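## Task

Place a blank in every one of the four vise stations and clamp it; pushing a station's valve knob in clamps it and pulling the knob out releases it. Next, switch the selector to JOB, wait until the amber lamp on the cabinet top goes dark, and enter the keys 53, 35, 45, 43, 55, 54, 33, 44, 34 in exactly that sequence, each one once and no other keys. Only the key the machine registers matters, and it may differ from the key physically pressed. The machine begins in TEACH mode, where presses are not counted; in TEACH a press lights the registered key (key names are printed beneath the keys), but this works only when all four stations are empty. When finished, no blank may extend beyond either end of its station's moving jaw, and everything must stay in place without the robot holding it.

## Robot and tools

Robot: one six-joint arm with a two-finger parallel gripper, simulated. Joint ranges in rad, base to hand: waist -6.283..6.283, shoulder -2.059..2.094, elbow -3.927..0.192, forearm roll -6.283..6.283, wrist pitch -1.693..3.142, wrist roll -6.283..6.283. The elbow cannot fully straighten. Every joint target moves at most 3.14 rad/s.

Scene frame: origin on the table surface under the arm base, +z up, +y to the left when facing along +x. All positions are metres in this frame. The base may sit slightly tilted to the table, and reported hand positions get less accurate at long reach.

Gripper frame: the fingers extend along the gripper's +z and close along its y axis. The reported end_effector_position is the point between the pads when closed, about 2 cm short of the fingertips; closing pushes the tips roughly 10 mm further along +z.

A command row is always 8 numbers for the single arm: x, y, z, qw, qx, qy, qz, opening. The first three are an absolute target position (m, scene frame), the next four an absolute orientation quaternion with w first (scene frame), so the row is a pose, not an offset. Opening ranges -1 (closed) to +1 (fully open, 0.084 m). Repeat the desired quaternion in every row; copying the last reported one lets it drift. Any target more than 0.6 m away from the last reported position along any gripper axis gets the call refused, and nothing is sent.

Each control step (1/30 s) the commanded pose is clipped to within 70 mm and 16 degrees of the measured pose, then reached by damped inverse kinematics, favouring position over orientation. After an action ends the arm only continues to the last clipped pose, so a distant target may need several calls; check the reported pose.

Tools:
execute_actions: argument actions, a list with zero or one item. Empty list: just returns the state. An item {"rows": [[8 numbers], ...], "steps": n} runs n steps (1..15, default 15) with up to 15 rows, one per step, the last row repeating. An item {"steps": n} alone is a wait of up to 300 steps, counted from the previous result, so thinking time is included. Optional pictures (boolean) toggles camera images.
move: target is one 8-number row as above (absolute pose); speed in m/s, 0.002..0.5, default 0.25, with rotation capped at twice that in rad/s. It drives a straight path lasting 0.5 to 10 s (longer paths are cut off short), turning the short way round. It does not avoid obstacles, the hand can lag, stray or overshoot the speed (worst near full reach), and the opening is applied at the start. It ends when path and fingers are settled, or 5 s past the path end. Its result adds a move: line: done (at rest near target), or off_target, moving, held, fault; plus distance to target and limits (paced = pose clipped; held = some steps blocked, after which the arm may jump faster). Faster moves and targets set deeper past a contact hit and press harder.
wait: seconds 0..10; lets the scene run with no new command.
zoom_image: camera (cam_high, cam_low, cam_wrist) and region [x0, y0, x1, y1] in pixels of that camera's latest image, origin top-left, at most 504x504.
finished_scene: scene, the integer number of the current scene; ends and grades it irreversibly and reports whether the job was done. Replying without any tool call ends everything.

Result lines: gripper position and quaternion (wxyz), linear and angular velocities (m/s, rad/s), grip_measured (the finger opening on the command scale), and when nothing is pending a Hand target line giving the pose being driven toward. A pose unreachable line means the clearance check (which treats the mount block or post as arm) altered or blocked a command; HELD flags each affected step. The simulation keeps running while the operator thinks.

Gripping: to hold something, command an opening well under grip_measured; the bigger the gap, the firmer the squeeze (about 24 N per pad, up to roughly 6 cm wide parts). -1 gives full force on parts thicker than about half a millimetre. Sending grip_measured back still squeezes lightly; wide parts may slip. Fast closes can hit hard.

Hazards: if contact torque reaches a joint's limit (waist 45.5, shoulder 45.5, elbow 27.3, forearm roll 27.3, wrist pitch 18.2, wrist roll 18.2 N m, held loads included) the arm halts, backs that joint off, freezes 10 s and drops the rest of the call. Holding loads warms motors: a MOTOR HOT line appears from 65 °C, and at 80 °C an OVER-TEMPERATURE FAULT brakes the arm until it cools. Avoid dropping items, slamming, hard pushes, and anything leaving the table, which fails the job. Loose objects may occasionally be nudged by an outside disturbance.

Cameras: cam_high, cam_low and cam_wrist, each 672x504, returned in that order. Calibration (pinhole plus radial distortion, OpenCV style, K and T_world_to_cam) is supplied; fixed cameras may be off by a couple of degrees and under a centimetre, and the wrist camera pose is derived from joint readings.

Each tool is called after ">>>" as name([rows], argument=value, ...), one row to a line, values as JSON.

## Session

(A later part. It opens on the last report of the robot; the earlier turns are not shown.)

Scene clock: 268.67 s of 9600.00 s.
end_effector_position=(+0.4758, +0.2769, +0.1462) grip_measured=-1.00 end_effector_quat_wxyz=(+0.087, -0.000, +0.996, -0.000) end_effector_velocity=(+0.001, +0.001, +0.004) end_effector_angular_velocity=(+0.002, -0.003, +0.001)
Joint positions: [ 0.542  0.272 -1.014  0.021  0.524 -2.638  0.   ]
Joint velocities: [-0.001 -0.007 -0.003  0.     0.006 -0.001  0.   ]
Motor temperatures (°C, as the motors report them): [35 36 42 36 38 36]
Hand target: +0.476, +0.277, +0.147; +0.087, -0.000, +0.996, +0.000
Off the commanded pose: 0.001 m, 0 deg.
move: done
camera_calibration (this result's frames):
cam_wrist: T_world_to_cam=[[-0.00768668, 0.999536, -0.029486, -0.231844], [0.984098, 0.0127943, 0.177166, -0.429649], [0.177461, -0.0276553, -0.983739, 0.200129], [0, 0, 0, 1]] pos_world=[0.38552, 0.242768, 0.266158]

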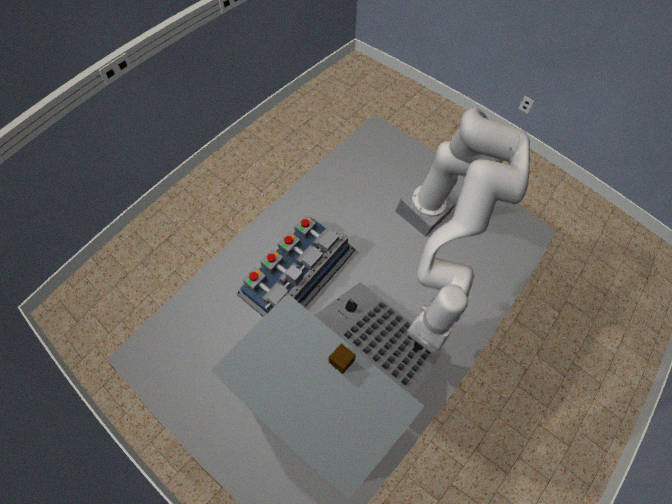

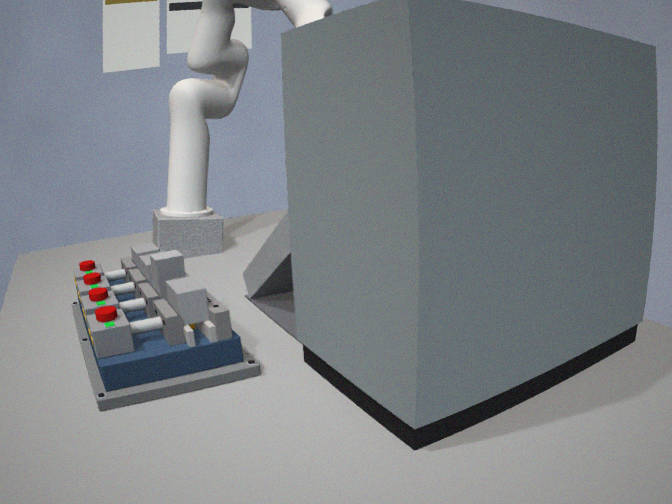

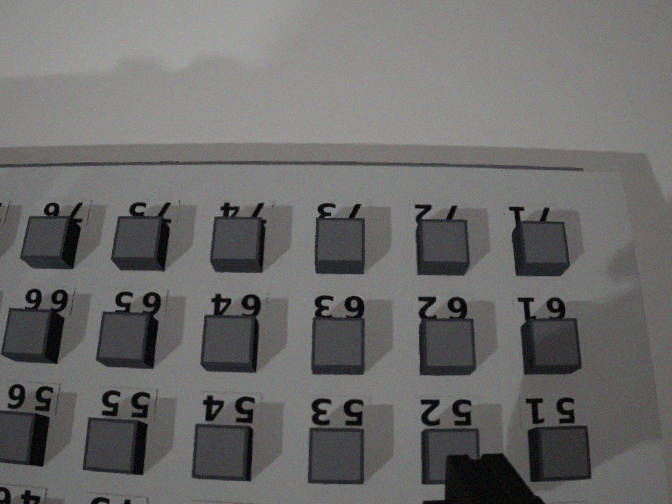

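>>> move(target=[0.446,0.207,0.14,0.087,0,0.996,0,-1], speed=0.15)

>>> move(target=[0.446,0.207,0.098,0.087,0,0.996,0,-1], speed=0.04)

>>> move(target=[0.446,0.207,0.13,0.087,0,0.996,0,-1], speed=0.1)

>>> move(target=[0.446,0.242,0.13,0.087,0,0.996,0,-1], speed=0.1)

>>> move(target=[0.446,0.242,0.098,0.087,0,0.996,0,-1], speed=0.04)

>>> move(target=[0.446,0.242,0.15,0.087,0,0.996,0,-1], speed=0.1)

>>> move(target=[0.506,0.277,0.167,0.087,0,0.996,0,-1], speed=0.15)

>>> move(target=[0.506,0.277,0.135,0.087,0,0.996,0,-1], speed=0.04)

>>> move(target=[0.506,0.277,0.167,0.087,0,0.996,0,-1], speed=0.1)

>>> move(target=[0.476,0.242,0.149,0.087,0,0.996,0,-1], speed=0.1)

>>> move(target=[0.476,0.242,0.117,0.087,0,0.996,0,-1], speed=0.04)

>>> move(target=[0.476,0.242,0.165,0.087,0,0.996,0,-1], speed=0.1)

>>> move(target=[0.506,0.242,0.167,0.087,0,0.996,0,-1], speed=0.1)

>>> move(target=[0.506,0.242,0.135,0.087,0,0.996,0,-1], speed=0.04)

>>> move(target=[0.5,0.242,0.19,0.087,0,0.996,0,-1], speed=0.1)

Scene clock: 275.67 s of 9600.00 s.
end_effector_position=(+0.4459, +0.2075, +0.1402) grip_measured=-1.00 end_effector_quat_wxyz=(+0.087, -0.000, +0.996, -0.000) end_effector_velocity=(-0.001, -0.003, -0.001) end_effector_angular_velocity=(+0.001, +0.001, +0.001)
Joint positions: [ 0.447  0.142 -0.78   0.075  0.422 -2.781  0.   ]
Joint velocities: [-0.004 -0.004  0.009  0.006 -0.004 -0.01   0.   ]
Motor temperatures (°C, as the motors report them): [35 36 42 36 38 36]
Hand target: +0.446, +0.207, +0.140; +0.087, +0.000, +0.996, +0.000
Off the commanded pose: 0.000 m, 0 deg.
After step 90, 2.97 s passed at rest.
move: done
camera_calibration (this result's frames):
cam_wrist: T_world_to_cam=[[-0.0076807, 0.999547, -0.0290854, -0.162924], [0.983887, 0.0127498, 0.178338, -0.398375], [0.178628, -0.027247, -0.983539, 0.196904], [0, 0, 0, 1]] pos_world=[0.355532, 0.173295, 0.259969]

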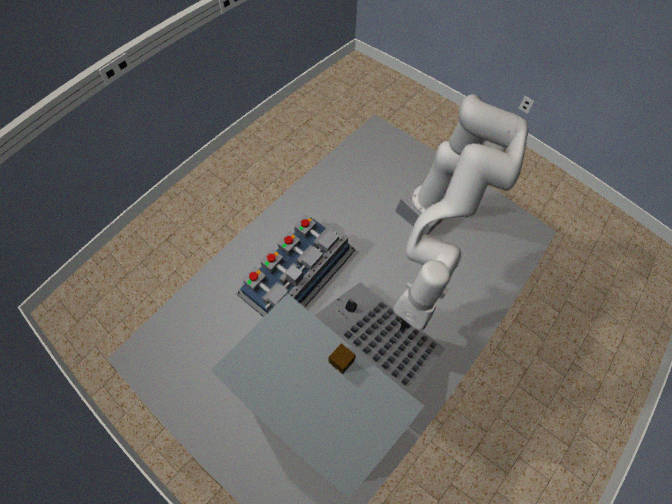

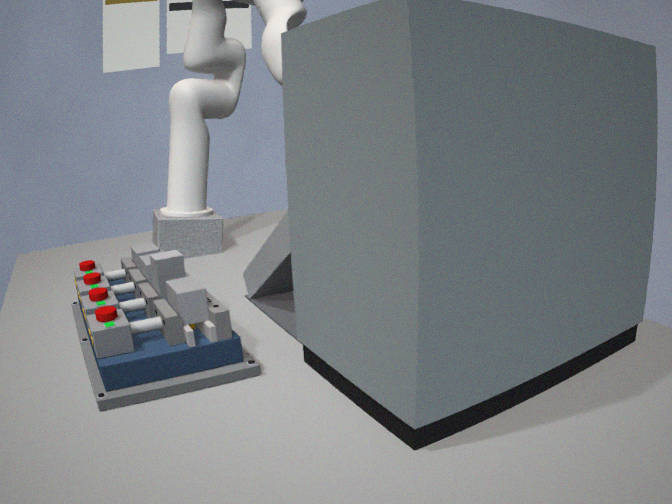

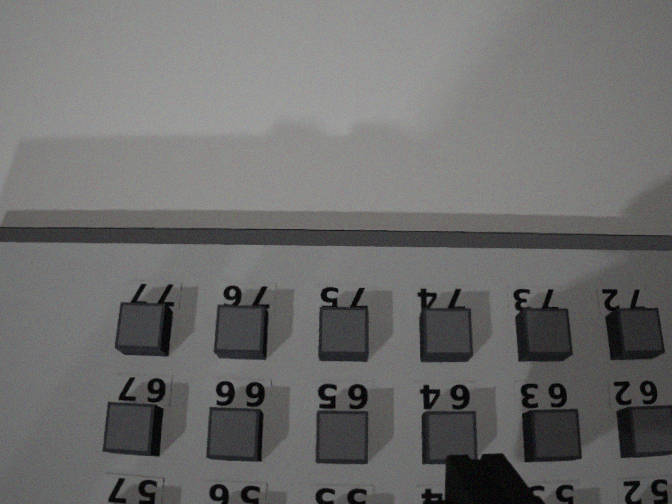

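Scene clock: 277.00 s of 9600.00 s.
end_effector_position=(+0.4483, +0.2082, +0.1042) grip_measured=-1.00 end_effector_quat_wxyz=(+0.092, +0.000, +0.996, +0.002) end_effector_velocity=(+0.000, +0.001, +0.000) end_effector_angular_velocity=(+0.005, -0.013, +0.002)
Joint positions: [ 0.459  0.243 -0.779  0.093  0.31  -2.789  0.   ]
Joint velocities: [ 0.002 -0.003  0.01   0.004 -0.021 -0.003  0.   ]
Motor temperatures (°C, as the motors report them): [35 36 42 36 38 36]
Hand target: +0.446, +0.207, +0.098; +0.087, +0.000, +0.996, -0.000
Off the commanded pose: 0.007 m, 1 deg.
move: off_target
camera_calibration (this result's frames):
cam_wrist: T_world_to_cam=[[-0.0075314, 0.999658, -0.0250557, -0.16516], [0.982267, 0.0120899, 0.1871, -0.394348], [0.187339, -0.0232023, -0.982021, 0.156188], [0, 0, 0, 1]] pos_world=[0.356851, 0.173495, 0.223025]

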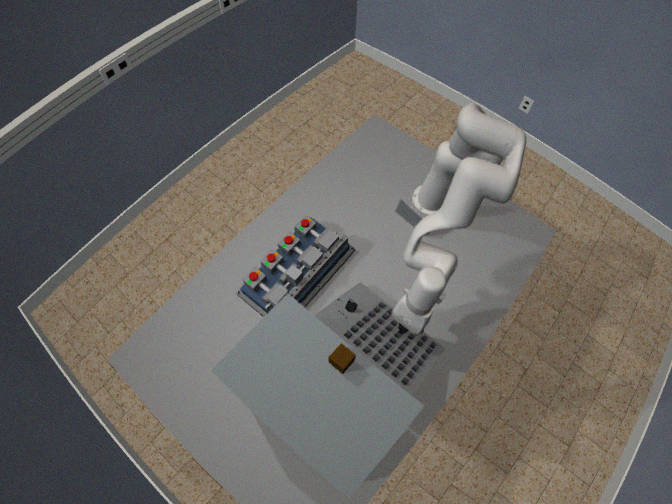

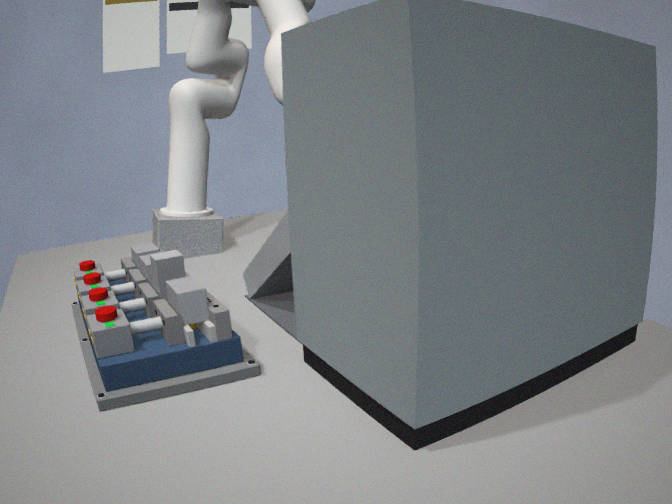

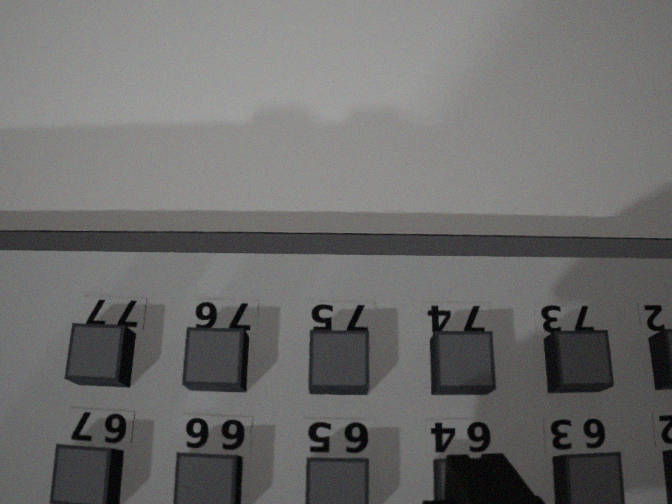

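Scene clock: 277.83 s of 9600.00 s.
end_effector_position=(+0.4458, +0.2070, +0.1293) grip_measured=-1.00 end_effector_quat_wxyz=(+0.087, -0.000, +0.996, -0.000) end_effector_velocity=(+0.001, +0.000, +0.004) end_effector_angular_velocity=(+0.001, -0.003, +0.000)
Joint positions: [ 0.45   0.17  -0.778  0.08   0.393 -2.784  0.   ]
Joint velocities: [-0.001 -0.009 -0.002 -0.001  0.008  0.     0.   ]
Motor temperatures (°C, as the motors report them): [35 36 42 36 38 36]
Hand target: +0.446, +0.207, +0.130; +0.087, -0.000, +0.996, +0.000
Off the commanded pose: 0.001 m, 0 deg.
move: done
camera_calibration (this result's frames):
cam_wrist: T_world_to_cam=[[-0.0077156, 0.999542, -0.0292496, -0.162698], [0.984071, 0.0127849, 0.177314, -0.39627], [0.177607, -0.0274156, -0.98372, 0.186748], [0, 0, 0, 1]] pos_world=[0.355535, 0.172809, 0.249213]

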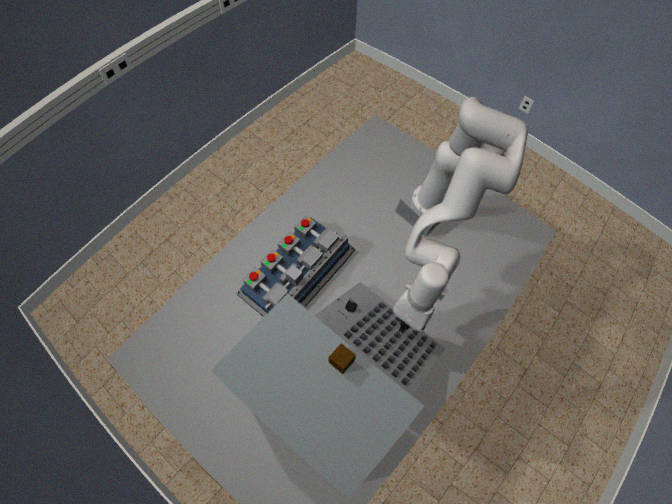

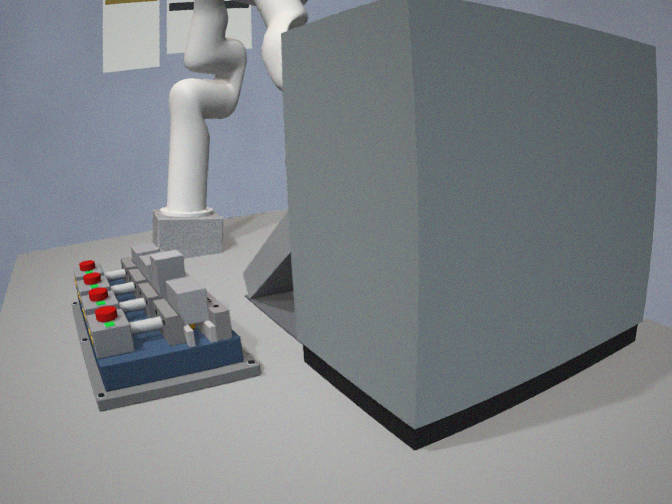

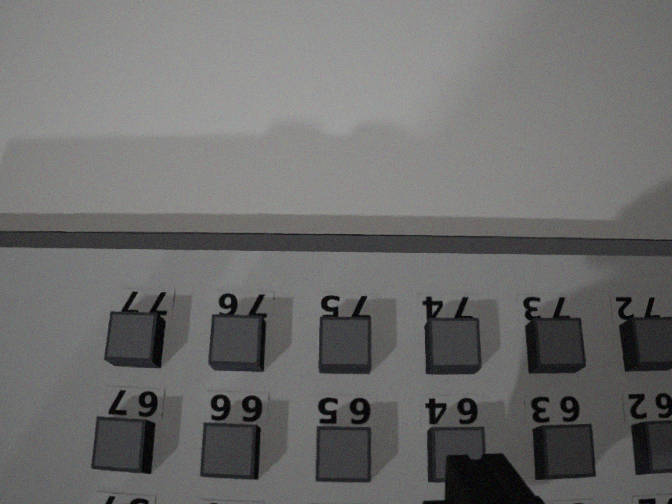

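Scene clock: 278.70 s of 9600.00 s.
end_effector_position=(+0.4461, +0.2416, +0.1299) grip_measured=-1.00 end_effector_quat_wxyz=(+0.087, +0.000, +0.996, -0.000) end_effector_velocity=(+0.000, +0.002, +0.000) end_effector_angular_velocity=(-0.001, -0.000, -0.001)
Joint positions: [ 0.514  0.2   -0.836  0.041  0.418 -2.685  0.   ]
Joint velocities: [ 0.004  0.002 -0.005 -0.005  0.003  0.009  0.   ]
Motor temperatures (°C, as the motors report them): [35 36 42 36 38 36]
Hand target: +0.446, +0.242, +0.130; +0.087, -0.000, +0.996, -0.000
Off the commanded pose: 0.000 m, 0 deg.
move: done
camera_calibration (this result's frames):
cam_wrist: T_world_to_cam=[[-0.00762039, 0.999549, -0.0290518, -0.197403], [0.98396, 0.0126733, 0.177939, -0.39711], [0.178227, -0.0272298, -0.983613, 0.187919], [0, 0, 0, 1]] pos_world=[0.355744, 0.207464, 0.249766]

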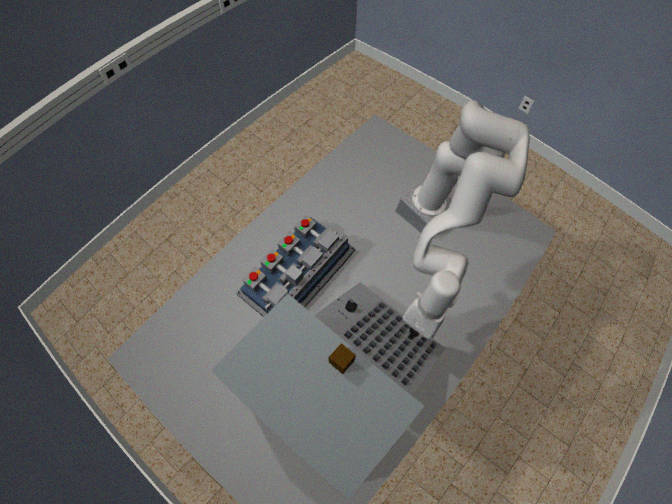

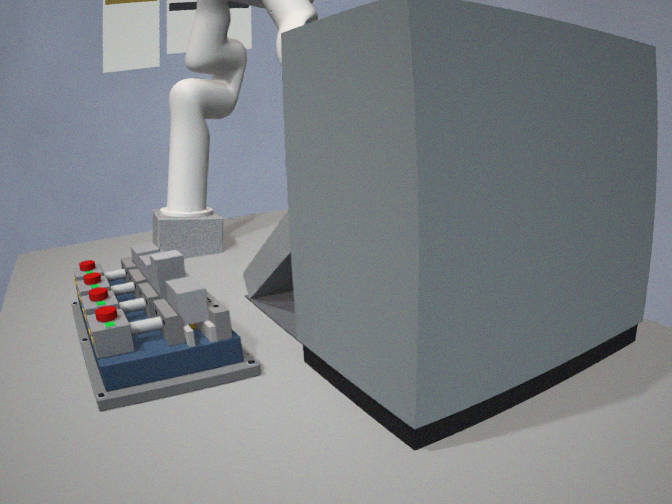

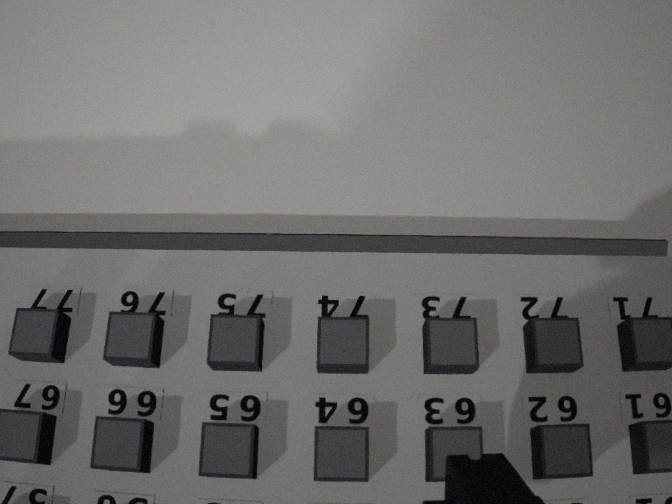

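Scene clock: 279.80 s of 9600.00 s.
end_effector_position=(+0.4486, +0.2436, +0.1041) grip_measured=-1.00 end_effector_quat_wxyz=(+0.092, +0.000, +0.996, +0.003) end_effector_velocity=(-0.000, +0.000, +0.000) end_effector_angular_velocity=(+0.005, -0.009, +0.001)
Joint positions: [ 0.521  0.272 -0.838  0.045  0.337 -2.681  0.   ]
Joint velocities: [ 0.001 -0.003  0.009  0.001 -0.017  0.     0.   ]
Motor temperatures (°C, as the motors report them): [35 36 42 36 38 36]
Hand target: +0.446, +0.242, +0.098; +0.087, +0.000, +0.996, -0.000
Off the commanded pose: 0.007 m, 1 deg.
move: off_target
camera_calibration (this result's frames):
cam_wrist: T_world_to_cam=[[-0.00773092, 0.99968, -0.0240753, -0.200583], [0.982156, 0.0121153, 0.187679, -0.39512], [0.187911, -0.0221948, -0.981935, 0.156417], [0, 0, 0, 1]] pos_world=[0.357127, 0.208777, 0.222919]

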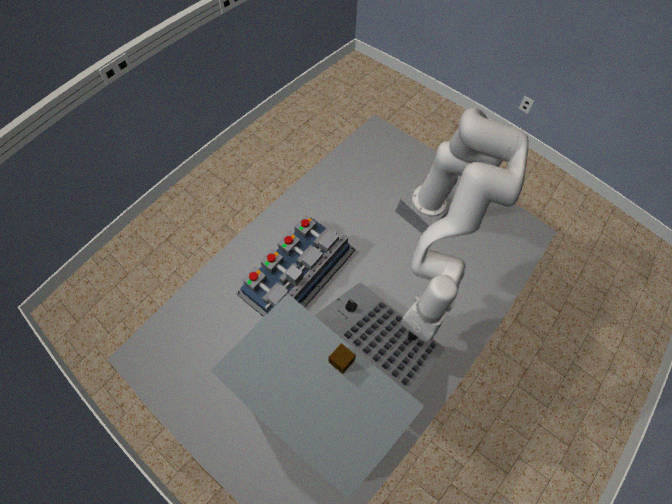

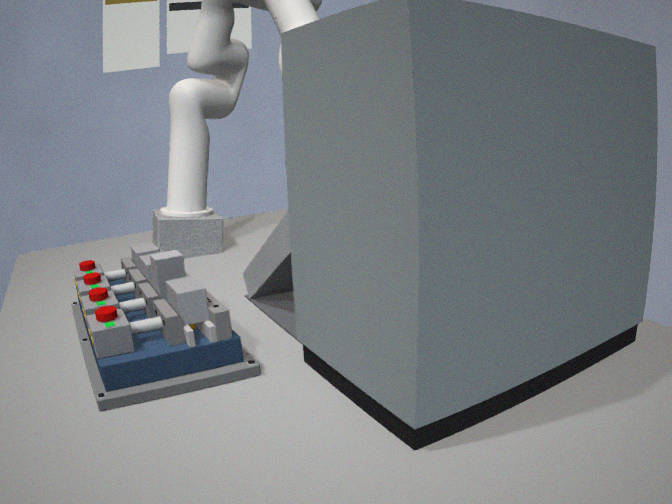

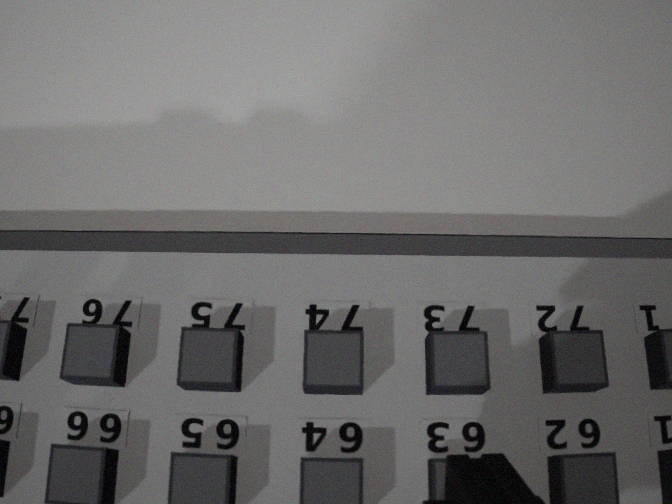

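Scene clock: 280.70 s of 9600.00 s.
end_effector_position=(+0.4458, +0.2420, +0.1492) grip_measured=-1.00 end_effector_quat_wxyz=(+0.087, -0.000, +0.996, -0.000) end_effector_velocity=(+0.001, +0.001, +0.005) end_effector_angular_velocity=(+0.002, -0.004, +0.000)
Joint positions: [ 0.51   0.152 -0.842  0.039  0.472 -2.686  0.   ]
Joint velocities: [-0.001 -0.009 -0.003 -0.     0.008  0.     0.   ]
Motor temperatures (°C, as the motors report them): [35 36 42 36 38 36]
Hand target: +0.446, +0.242, +0.150; +0.087, -0.000, +0.996, +0.000
Off the commanded pose: 0.001 m, 0 deg.
move: done
camera_calibration (this result's frames):
cam_wrist: T_world_to_cam=[[-0.00774831, 0.999541, -0.0292745, -0.197111], [0.984078, 0.0128205, 0.177275, -0.400306], [0.177569, -0.0274348, -0.983726, 0.207335], [0, 0, 0, 1]] pos_world=[0.355589, 0.207841, 0.269155]

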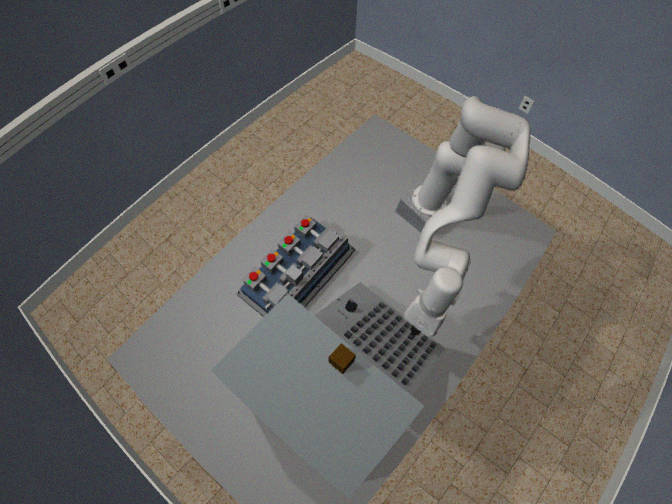

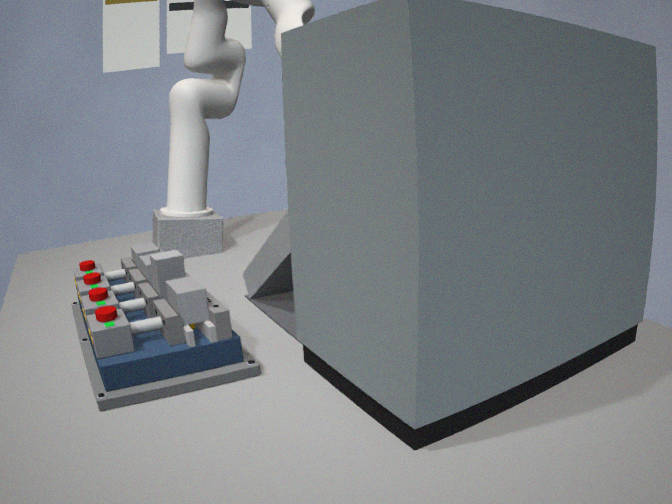

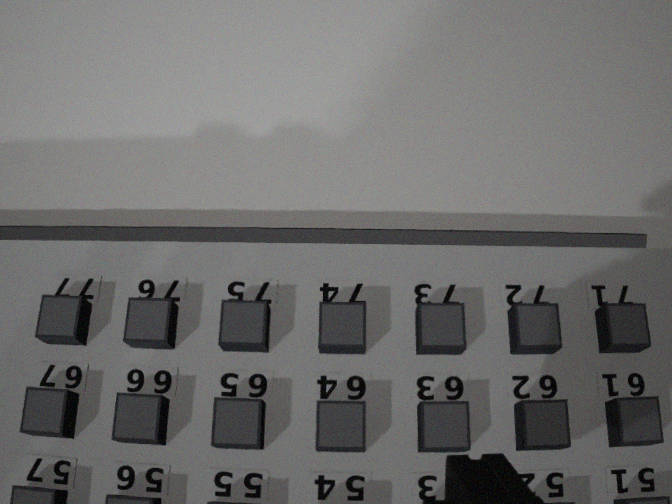

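Scene clock: 281.73 s of 9600.00 s.
end_effector_position=(+0.5059, +0.2768, +0.1668) grip_measured=-1.00 end_effector_quat_wxyz=(+0.087, -0.000, +0.996, +0.000) end_effector_velocity=(+0.003, +0.002, +0.001) end_effector_angular_velocity=(+0.001, -0.003, +0.000)
Joint positions: [ 0.511  0.307 -1.134  0.031  0.609 -2.675  0.   ]
Joint velocities: [ 0.     0.006 -0.012 -0.     0.003  0.     0.   ]
Motor temperatures (°C, as the motors report them): [35 36 42 36 38 36]
Hand target: +0.506, +0.277, +0.167; +0.087, -0.000, +0.996, +0.000
Off the commanded pose: 0.000 m, 0 deg.
move: done
camera_calibration (this result's frames):
cam_wrist: T_world_to_cam=[[-0.00781135, 0.999552, -0.0289007, -0.230934], [0.983951, 0.0128354, 0.177976, -0.462996], [0.178267, -0.0270466, -0.98361, 0.214403], [0, 0, 0, 1]] pos_world=[0.41554, 0.242572, 0.286617]

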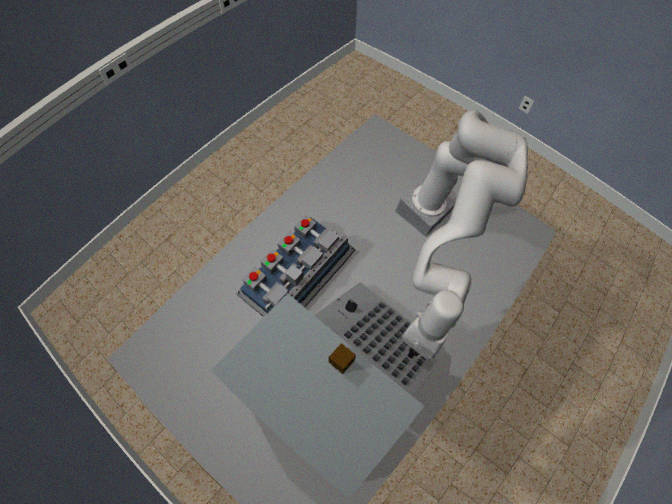

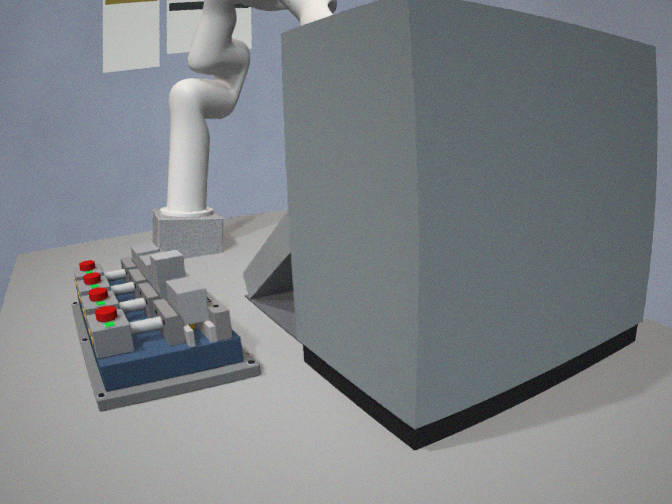

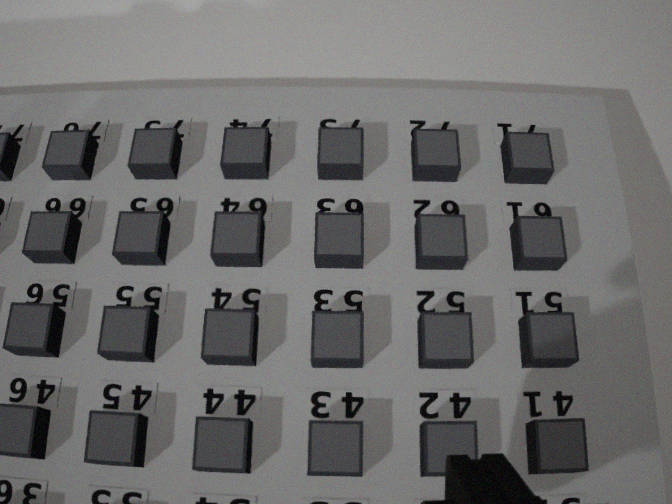

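Scene clock: 282.80 s of 9600.00 s.
end_effector_position=(+0.5085, +0.2785, +0.1415) grip_measured=-1.00 end_effector_quat_wxyz=(+0.092, -0.000, +0.996, +0.002) end_effector_velocity=(-0.000, +0.000, -0.000) end_effector_angular_velocity=(+0.004, -0.007, +0.000)
Joint positions: [ 0.517  0.362 -1.127  0.031  0.537 -2.67   0.   ]
Joint velocities: [ 0.001 -0.003  0.008  0.    -0.013  0.001  0.   ]
Motor temperatures (°C, as the motors report them): [35 36 42 36 38 36]
Hand target: +0.506, +0.277, +0.135; +0.087, +0.000, +0.996, -0.000
Off the commanded pose: 0.007 m, 1 deg.
move: off_target
camera_calibration (this result's frames):
cam_wrist: T_world_to_cam=[[-0.00788584, 0.999671, -0.0244102, -0.234048], [0.982238, 0.0123202, 0.187233, -0.461364], [0.187472, -0.0225001, -0.982012, 0.182903], [0, 0, 0, 1]] pos_world=[0.417035, 0.243771, 0.260283]

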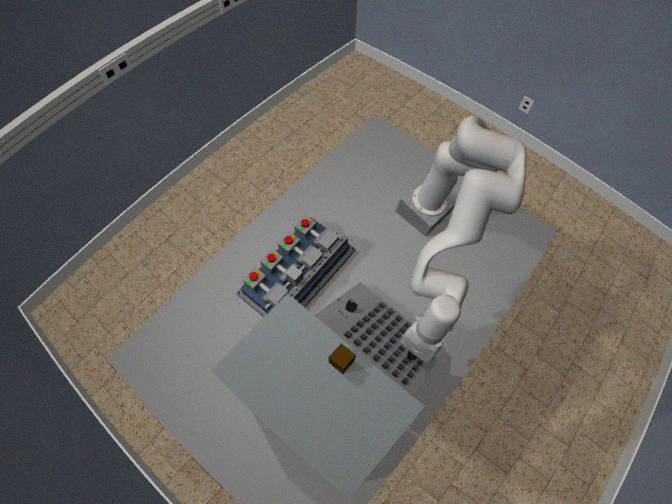

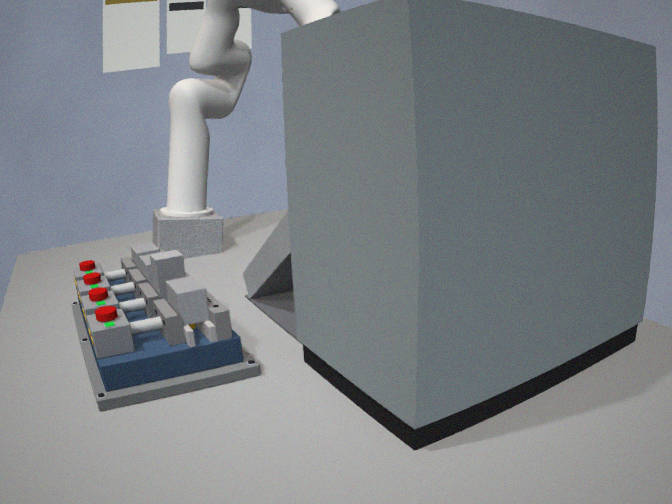

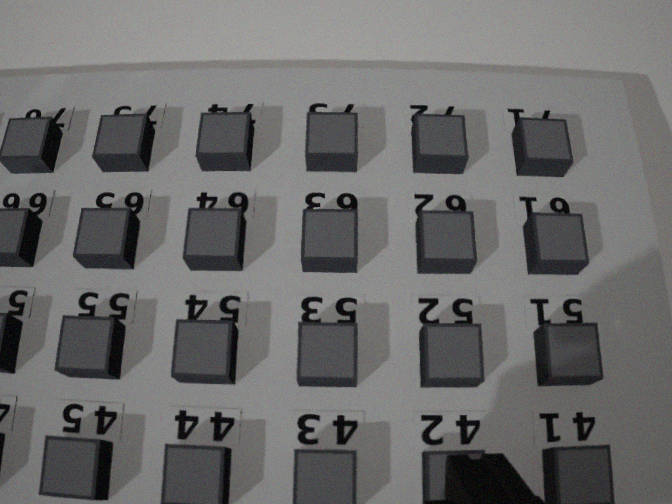

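Scene clock: 283.63 s of 9600.00 s.
end_effector_position=(+0.5057, +0.2769, +0.1661) grip_measured=-1.00 end_effector_quat_wxyz=(+0.086, -0.000, +0.996, -0.000) end_effector_velocity=(+0.002, +0.001, +0.005) end_effector_angular_velocity=(+0.003, -0.006, +0.000)
Joint positions: [ 0.511  0.309 -1.135  0.03   0.609 -2.675  0.   ]
Joint velocities: [-0.001 -0.007 -0.004 -0.     0.004 -0.     0.   ]
Motor temperatures (°C, as the motors report them): [35 36 42 36 38 36]
Hand target: +0.506, +0.277, +0.167; +0.087, -0.000, +0.996, +0.000
Off the commanded pose: 0.001 m, 0 deg.
move: done
camera_calibration (this result's frames):
cam_wrist: T_world_to_cam=[[-0.00768909, 0.999535, -0.0295156, -0.231019], [0.98412, 0.0127984, 0.177042, -0.46267], [0.177337, -0.0276856, -0.983761, 0.214457], [0, 0, 0, 1]] pos_world=[0.415515, 0.242771, 0.286068]

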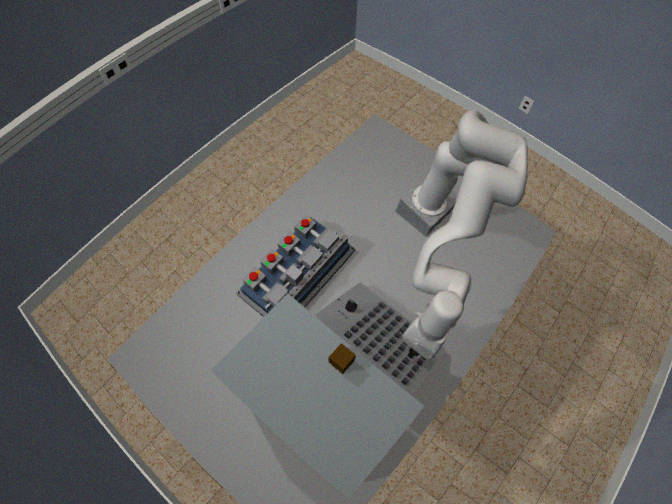

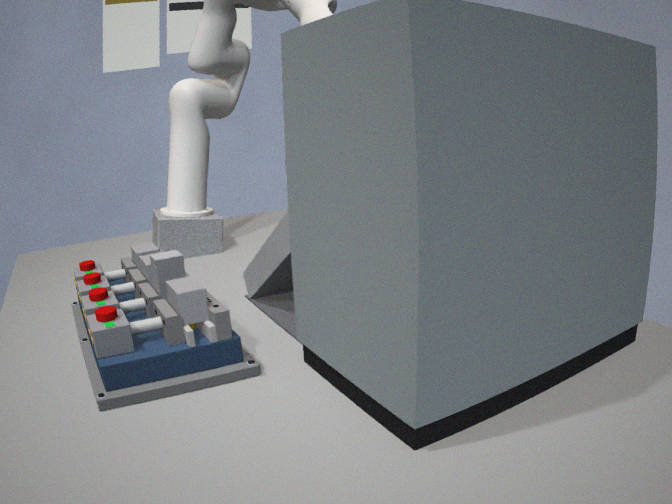

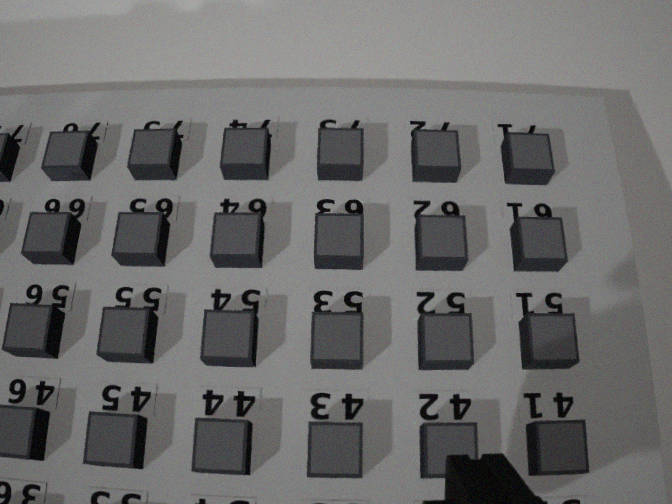

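Scene clock: 284.53 s of 9600.00 s.
end_effector_position=(+0.4762, +0.2424, +0.1494) grip_measured=-1.00 end_effector_quat_wxyz=(+0.087, +0.000, +0.996, +0.000) end_effector_velocity=(-0.003, -0.003, -0.002) end_effector_angular_velocity=(+0.000, +0.001, +0.001)
Joint positions: [ 0.482  0.229 -0.949  0.048  0.502 -2.72   0.   ]
Joint velocities: [-0.002 -0.005  0.014  0.003 -0.008 -0.006  0.   ]
Motor temperatures (°C, as the motors report them): [35 36 42 36 38 36]
Hand target: +0.476, +0.242, +0.149; +0.087, +0.000, +0.996, -0.000
Off the commanded pose: 0.001 m, 0 deg.
move: done
camera_calibration (this result's frames):
cam_wrist: T_world_to_cam=[[-0.00763185, 0.99955, -0.0290177, -0.197393], [0.983861, 0.0126935, 0.178481, -0.430263], [0.178769, -0.0271873, -0.983515, 0.201412], [0, 0, 0, 1]] pos_world=[0.385807, 0.208242, 0.269158]

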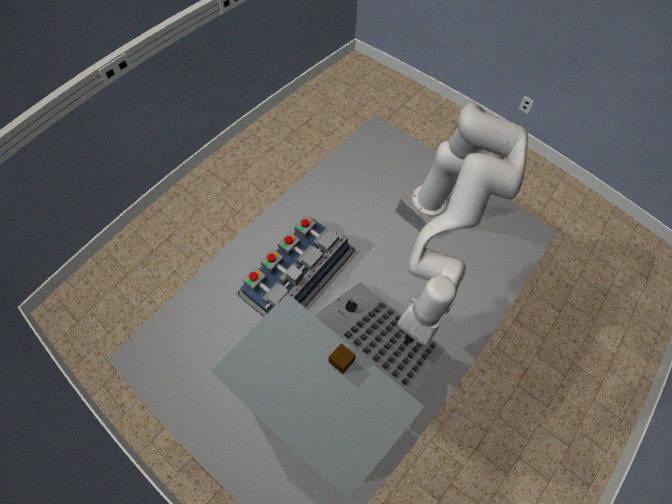

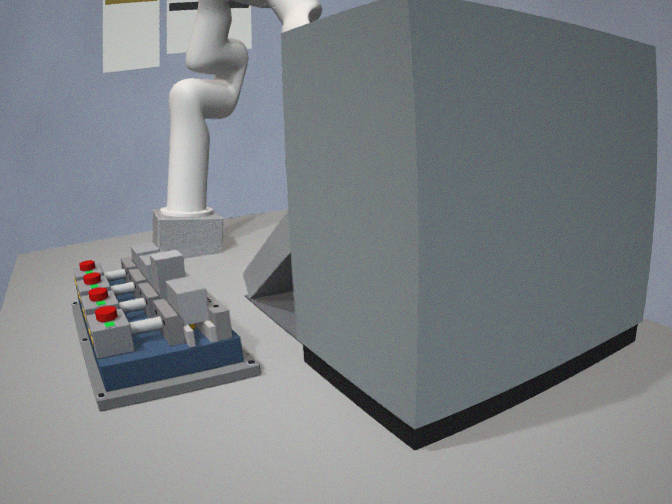

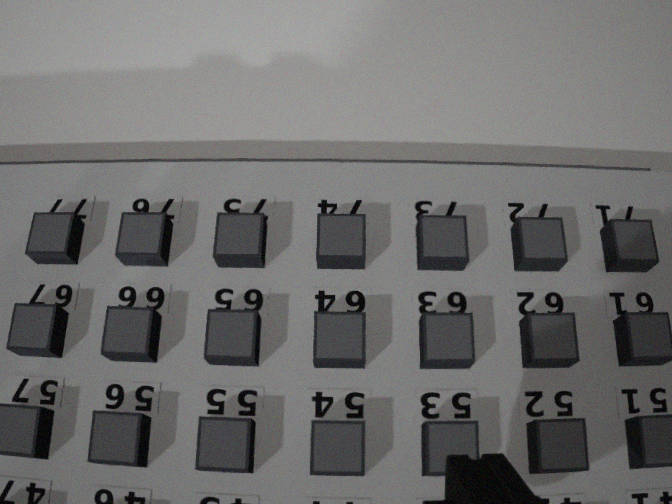

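Scene clock: 285.60 s of 9600.00 s.
end_effector_position=(+0.4783, +0.2433, +0.1229) grip_measured=-1.00 end_effector_quat_wxyz=(+0.091, +0.000, +0.996, +0.002) end_effector_velocity=(+0.000, +0.000, -0.000) end_effector_angular_velocity=(+0.004, -0.007, +0.000)
Joint positions: [ 0.489  0.294 -0.944  0.053  0.424 -2.72   0.   ]
Joint velocities: [ 0.001 -0.001  0.007  0.001 -0.013  0.     0.   ]
Motor temperatures (°C, as the motors report them): [35 36 42 36 38 36]
Hand target: +0.476, +0.242, +0.117; +0.087, +0.000, +0.996, -0.000
Off the commanded pose: 0.006 m, 1 deg.
move: off_target
camera_calibration (this result's frames):
cam_wrist: T_world_to_cam=[[-0.00774685, 0.999655, -0.0250829, -0.199501], [0.982389, 0.0122911, 0.186441, -0.427798], [0.186685, -0.0231968, -0.982146, 0.170057], [0, 0, 0, 1]] pos_world=[0.386971, 0.208635, 0.241775]

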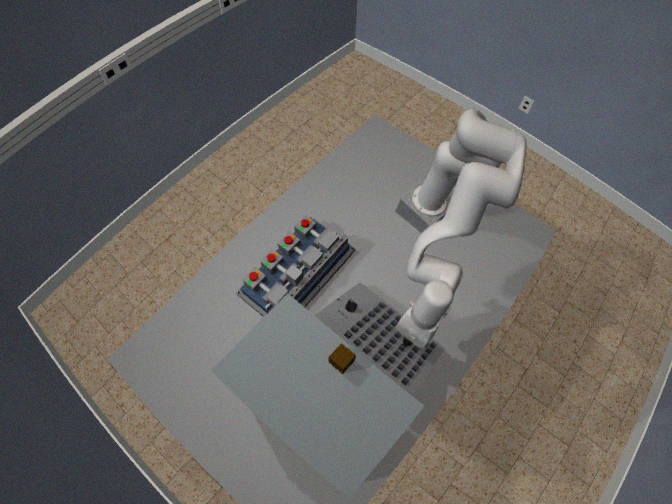

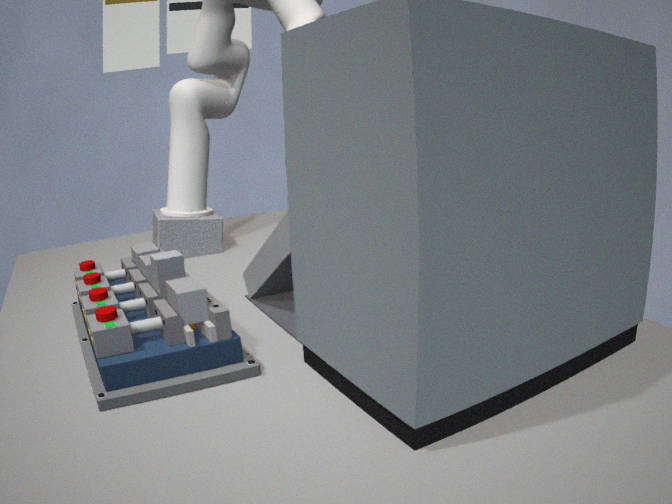

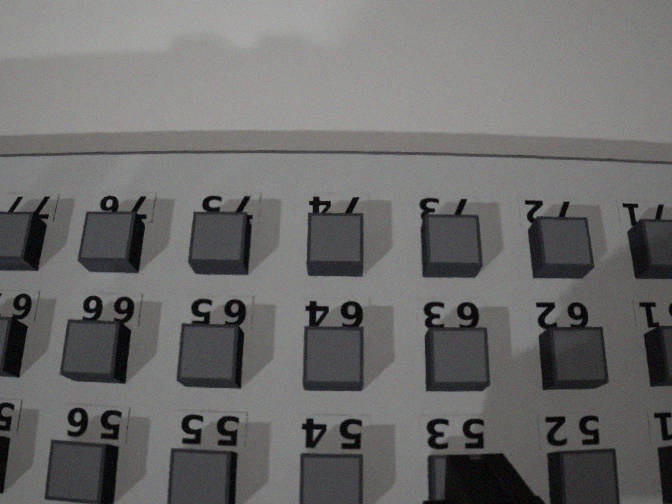

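Scene clock: 286.47 s of 9600.00 s.
end_effector_position=(+0.4758, +0.2419, +0.1641) grip_measured=-1.00 end_effector_quat_wxyz=(+0.087, -0.000, +0.996, -0.000) end_effector_velocity=(+0.001, +0.001, +0.005) end_effector_angular_velocity=(+0.001, -0.002, +0.001)
Joint positions: [ 0.478  0.196 -0.954  0.047  0.542 -2.723  0.   ]
Joint velocities: [-0.001 -0.009 -0.004 -0.     0.011 -0.001  0.   ]
Motor temperatures (°C, as the motors report them): [35 36 42 36 38 36]
Hand target: +0.476, +0.242, +0.165; +0.087, -0.000, +0.996, +0.000
Off the commanded pose: 0.001 m, 0 deg.
move: done
camera_calibration (this result's frames):
cam_wrist: T_world_to_cam=[[-0.00773032, 0.999539, -0.0293436, -0.196404], [0.984105, 0.0128108, 0.177123, -0.432409], [0.177418, -0.0275079, -0.983751, 0.216733], [0, 0, 0, 1]] pos_world=[0.385565, 0.207815, 0.284038]

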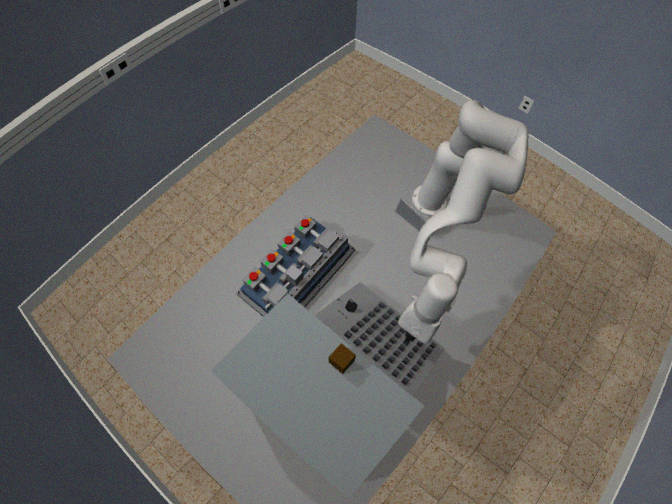

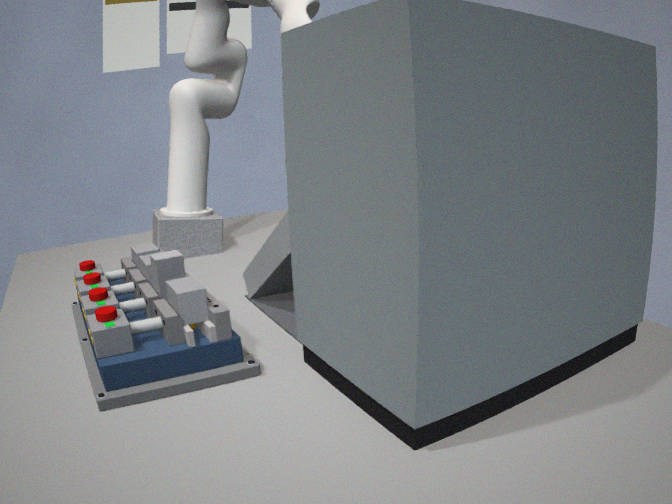

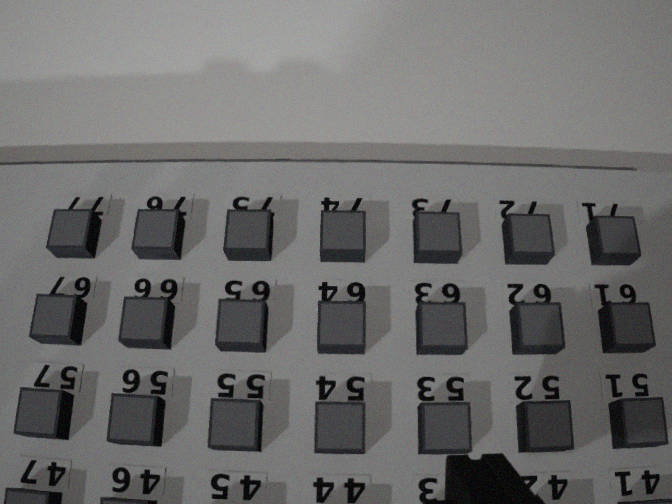

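Scene clock: 287.30 s of 9600.00 s.
end_effector_position=(+0.5056, +0.2420, +0.1669) grip_measured=-1.00 end_effector_quat_wxyz=(+0.087, -0.000, +0.996, +0.000) end_effector_velocity=(+0.003, +0.000, +0.001) end_effector_angular_velocity=(+0.000, -0.000, +0.000)
Joint positions: [ 0.453  0.269 -1.067  0.055  0.581 -2.753  0.   ]
Joint velocities: [-0.002  0.007 -0.012  0.001  0.004 -0.003  0.   ]
Motor temperatures (°C, as the motors report them): [35 36 42 36 38 36]
Hand target: +0.506, +0.242, +0.167; +0.087, -0.000, +0.996, +0.000
Off the commanded pose: 0.000 m, 0 deg.
move: done
camera_calibration (this result's frames):
cam_wrist: T_world_to_cam=[[-0.00776059, 0.99955, -0.0289798, -0.196142], [0.98394, 0.0128012, 0.178037, -0.462326], [0.178328, -0.0271327, -0.983597, 0.213605], [0, 0, 0, 1]] pos_world=[0.415287, 0.207768, 0.286728]

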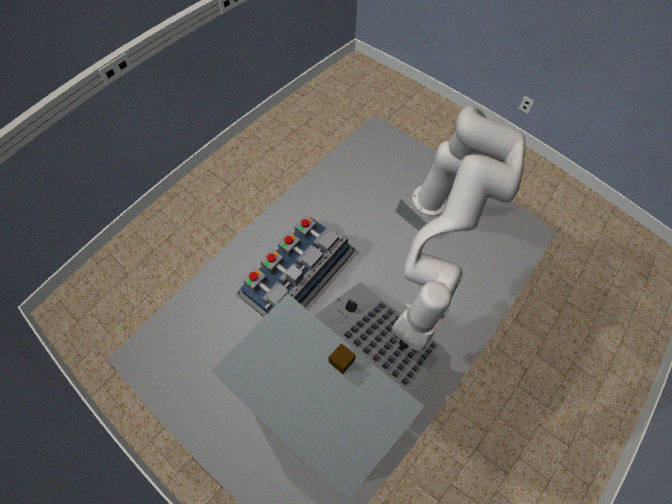

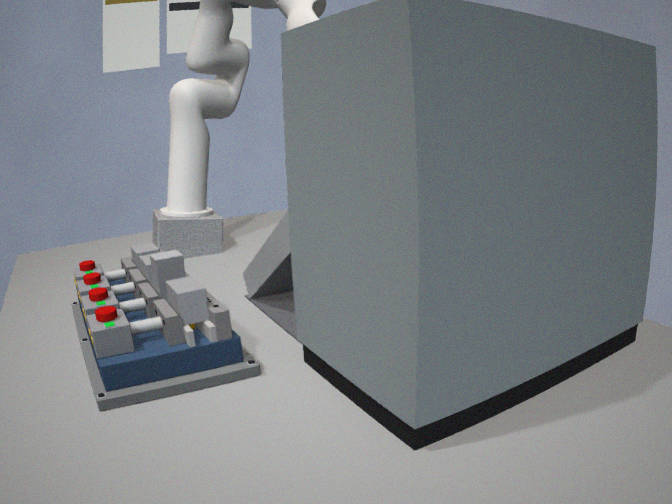

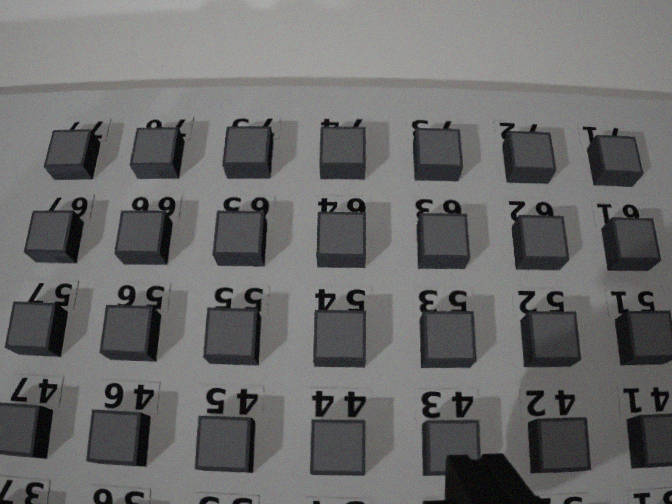

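Scene clock: 288.37 s of 9600.00 s.
end_effector_position=(+0.5083, +0.2432, +0.1415) grip_measured=-1.00 end_effector_quat_wxyz=(+0.091, +0.000, +0.996, +0.002) end_effector_velocity=(-0.001, +0.000, -0.000) end_effector_angular_velocity=(+0.004, -0.008, +0.000)
Joint positions: [ 0.459  0.325 -1.059  0.058  0.508 -2.751  0.   ]
Joint velocities: [ 0.001 -0.004  0.011  0.001 -0.016  0.     0.   ]
Motor temperatures (°C, as the motors report them): [35 36 42 36 38 36]
Hand target: +0.506, +0.242, +0.135; +0.087, +0.000, +0.996, -0.000
Off the commanded pose: 0.007 m, 1 deg.
move: off_target
camera_calibration (this result's frames):
cam_wrist: T_world_to_cam=[[-0.00776262, 0.999654, -0.0251356, -0.198705], [0.982288, 0.0123291, 0.186973, -0.460734], [0.187218, -0.023239, -0.982043, 0.182542], [0, 0, 0, 1]] pos_world=[0.416855, 0.208558, 0.260414]

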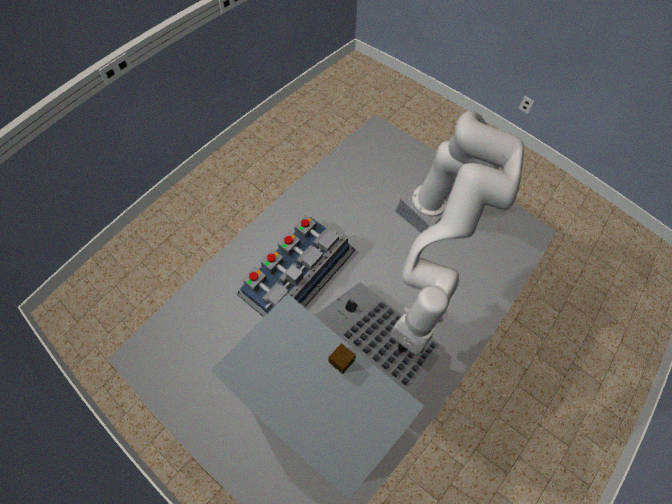

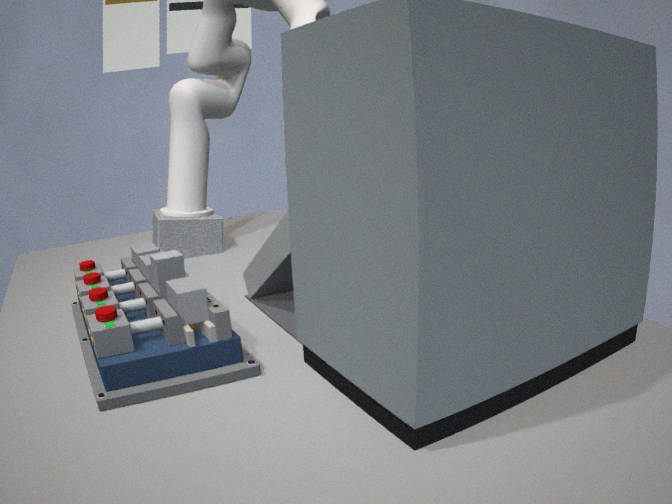

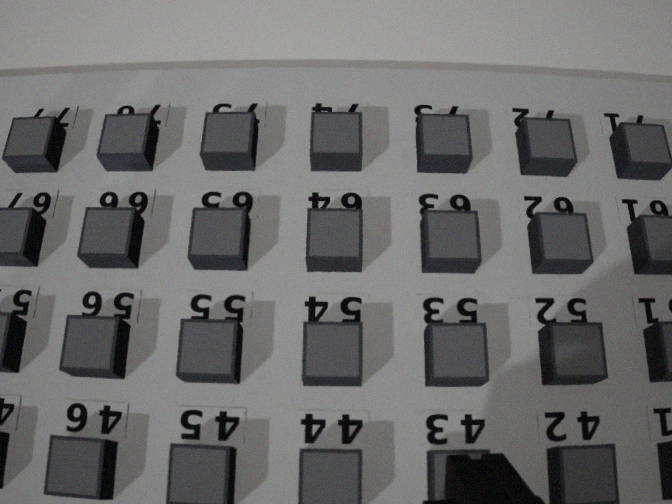

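Scene clock: 289.30 s of 9600.00 s.
end_effector_position=(+0.4999, +0.2420, +0.1892) grip_measured=-1.00 end_effector_quat_wxyz=(+0.087, -0.000, +0.996, -0.000) end_effector_velocity=(+0.001, +0.001, +0.005) end_effector_angular_velocity=(+0.002, -0.005, +0.000)
Joint positions: [ 0.452  0.211 -1.059  0.051  0.633 -2.749  0.   ]
Joint velocities: [-0.    -0.008 -0.003 -0.     0.006  0.     0.   ]
Motor temperatures (°C, as the motors report them): [35 36 42 36 37 36]
Hand target: +0.500, +0.242, +0.190; +0.087, -0.000, +0.996, +0.000
Off the commanded pose: 0.001 m, 0 deg.
move: done
camera_calibration (this result's frames):
cam_wrist: T_world_to_cam=[[-0.00774665, 0.999541, -0.0292807, -0.195536], [0.984089, 0.0128182, 0.177214, -0.460588], [0.177508, -0.027442, -0.983737, 0.237102], [0, 0, 0, 1]] pos_world=[0.409657, 0.207857, 0.309143]

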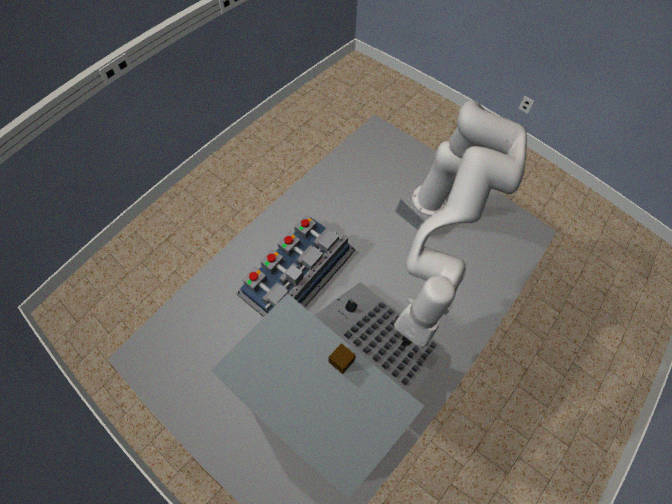

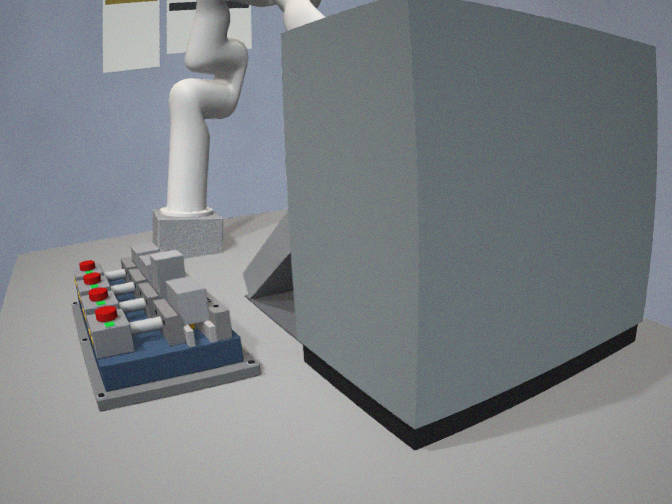

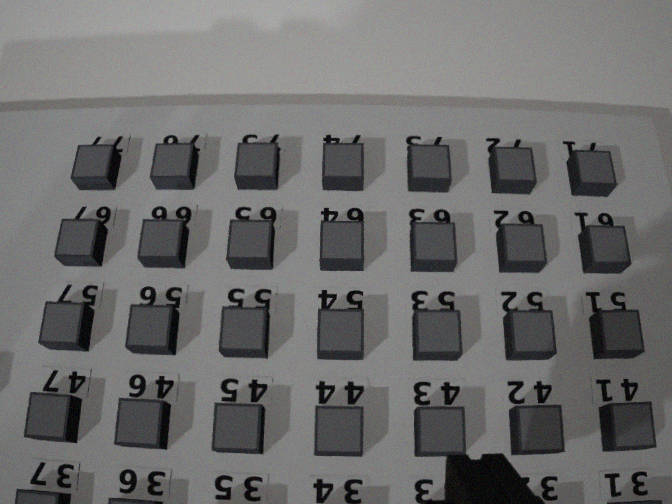

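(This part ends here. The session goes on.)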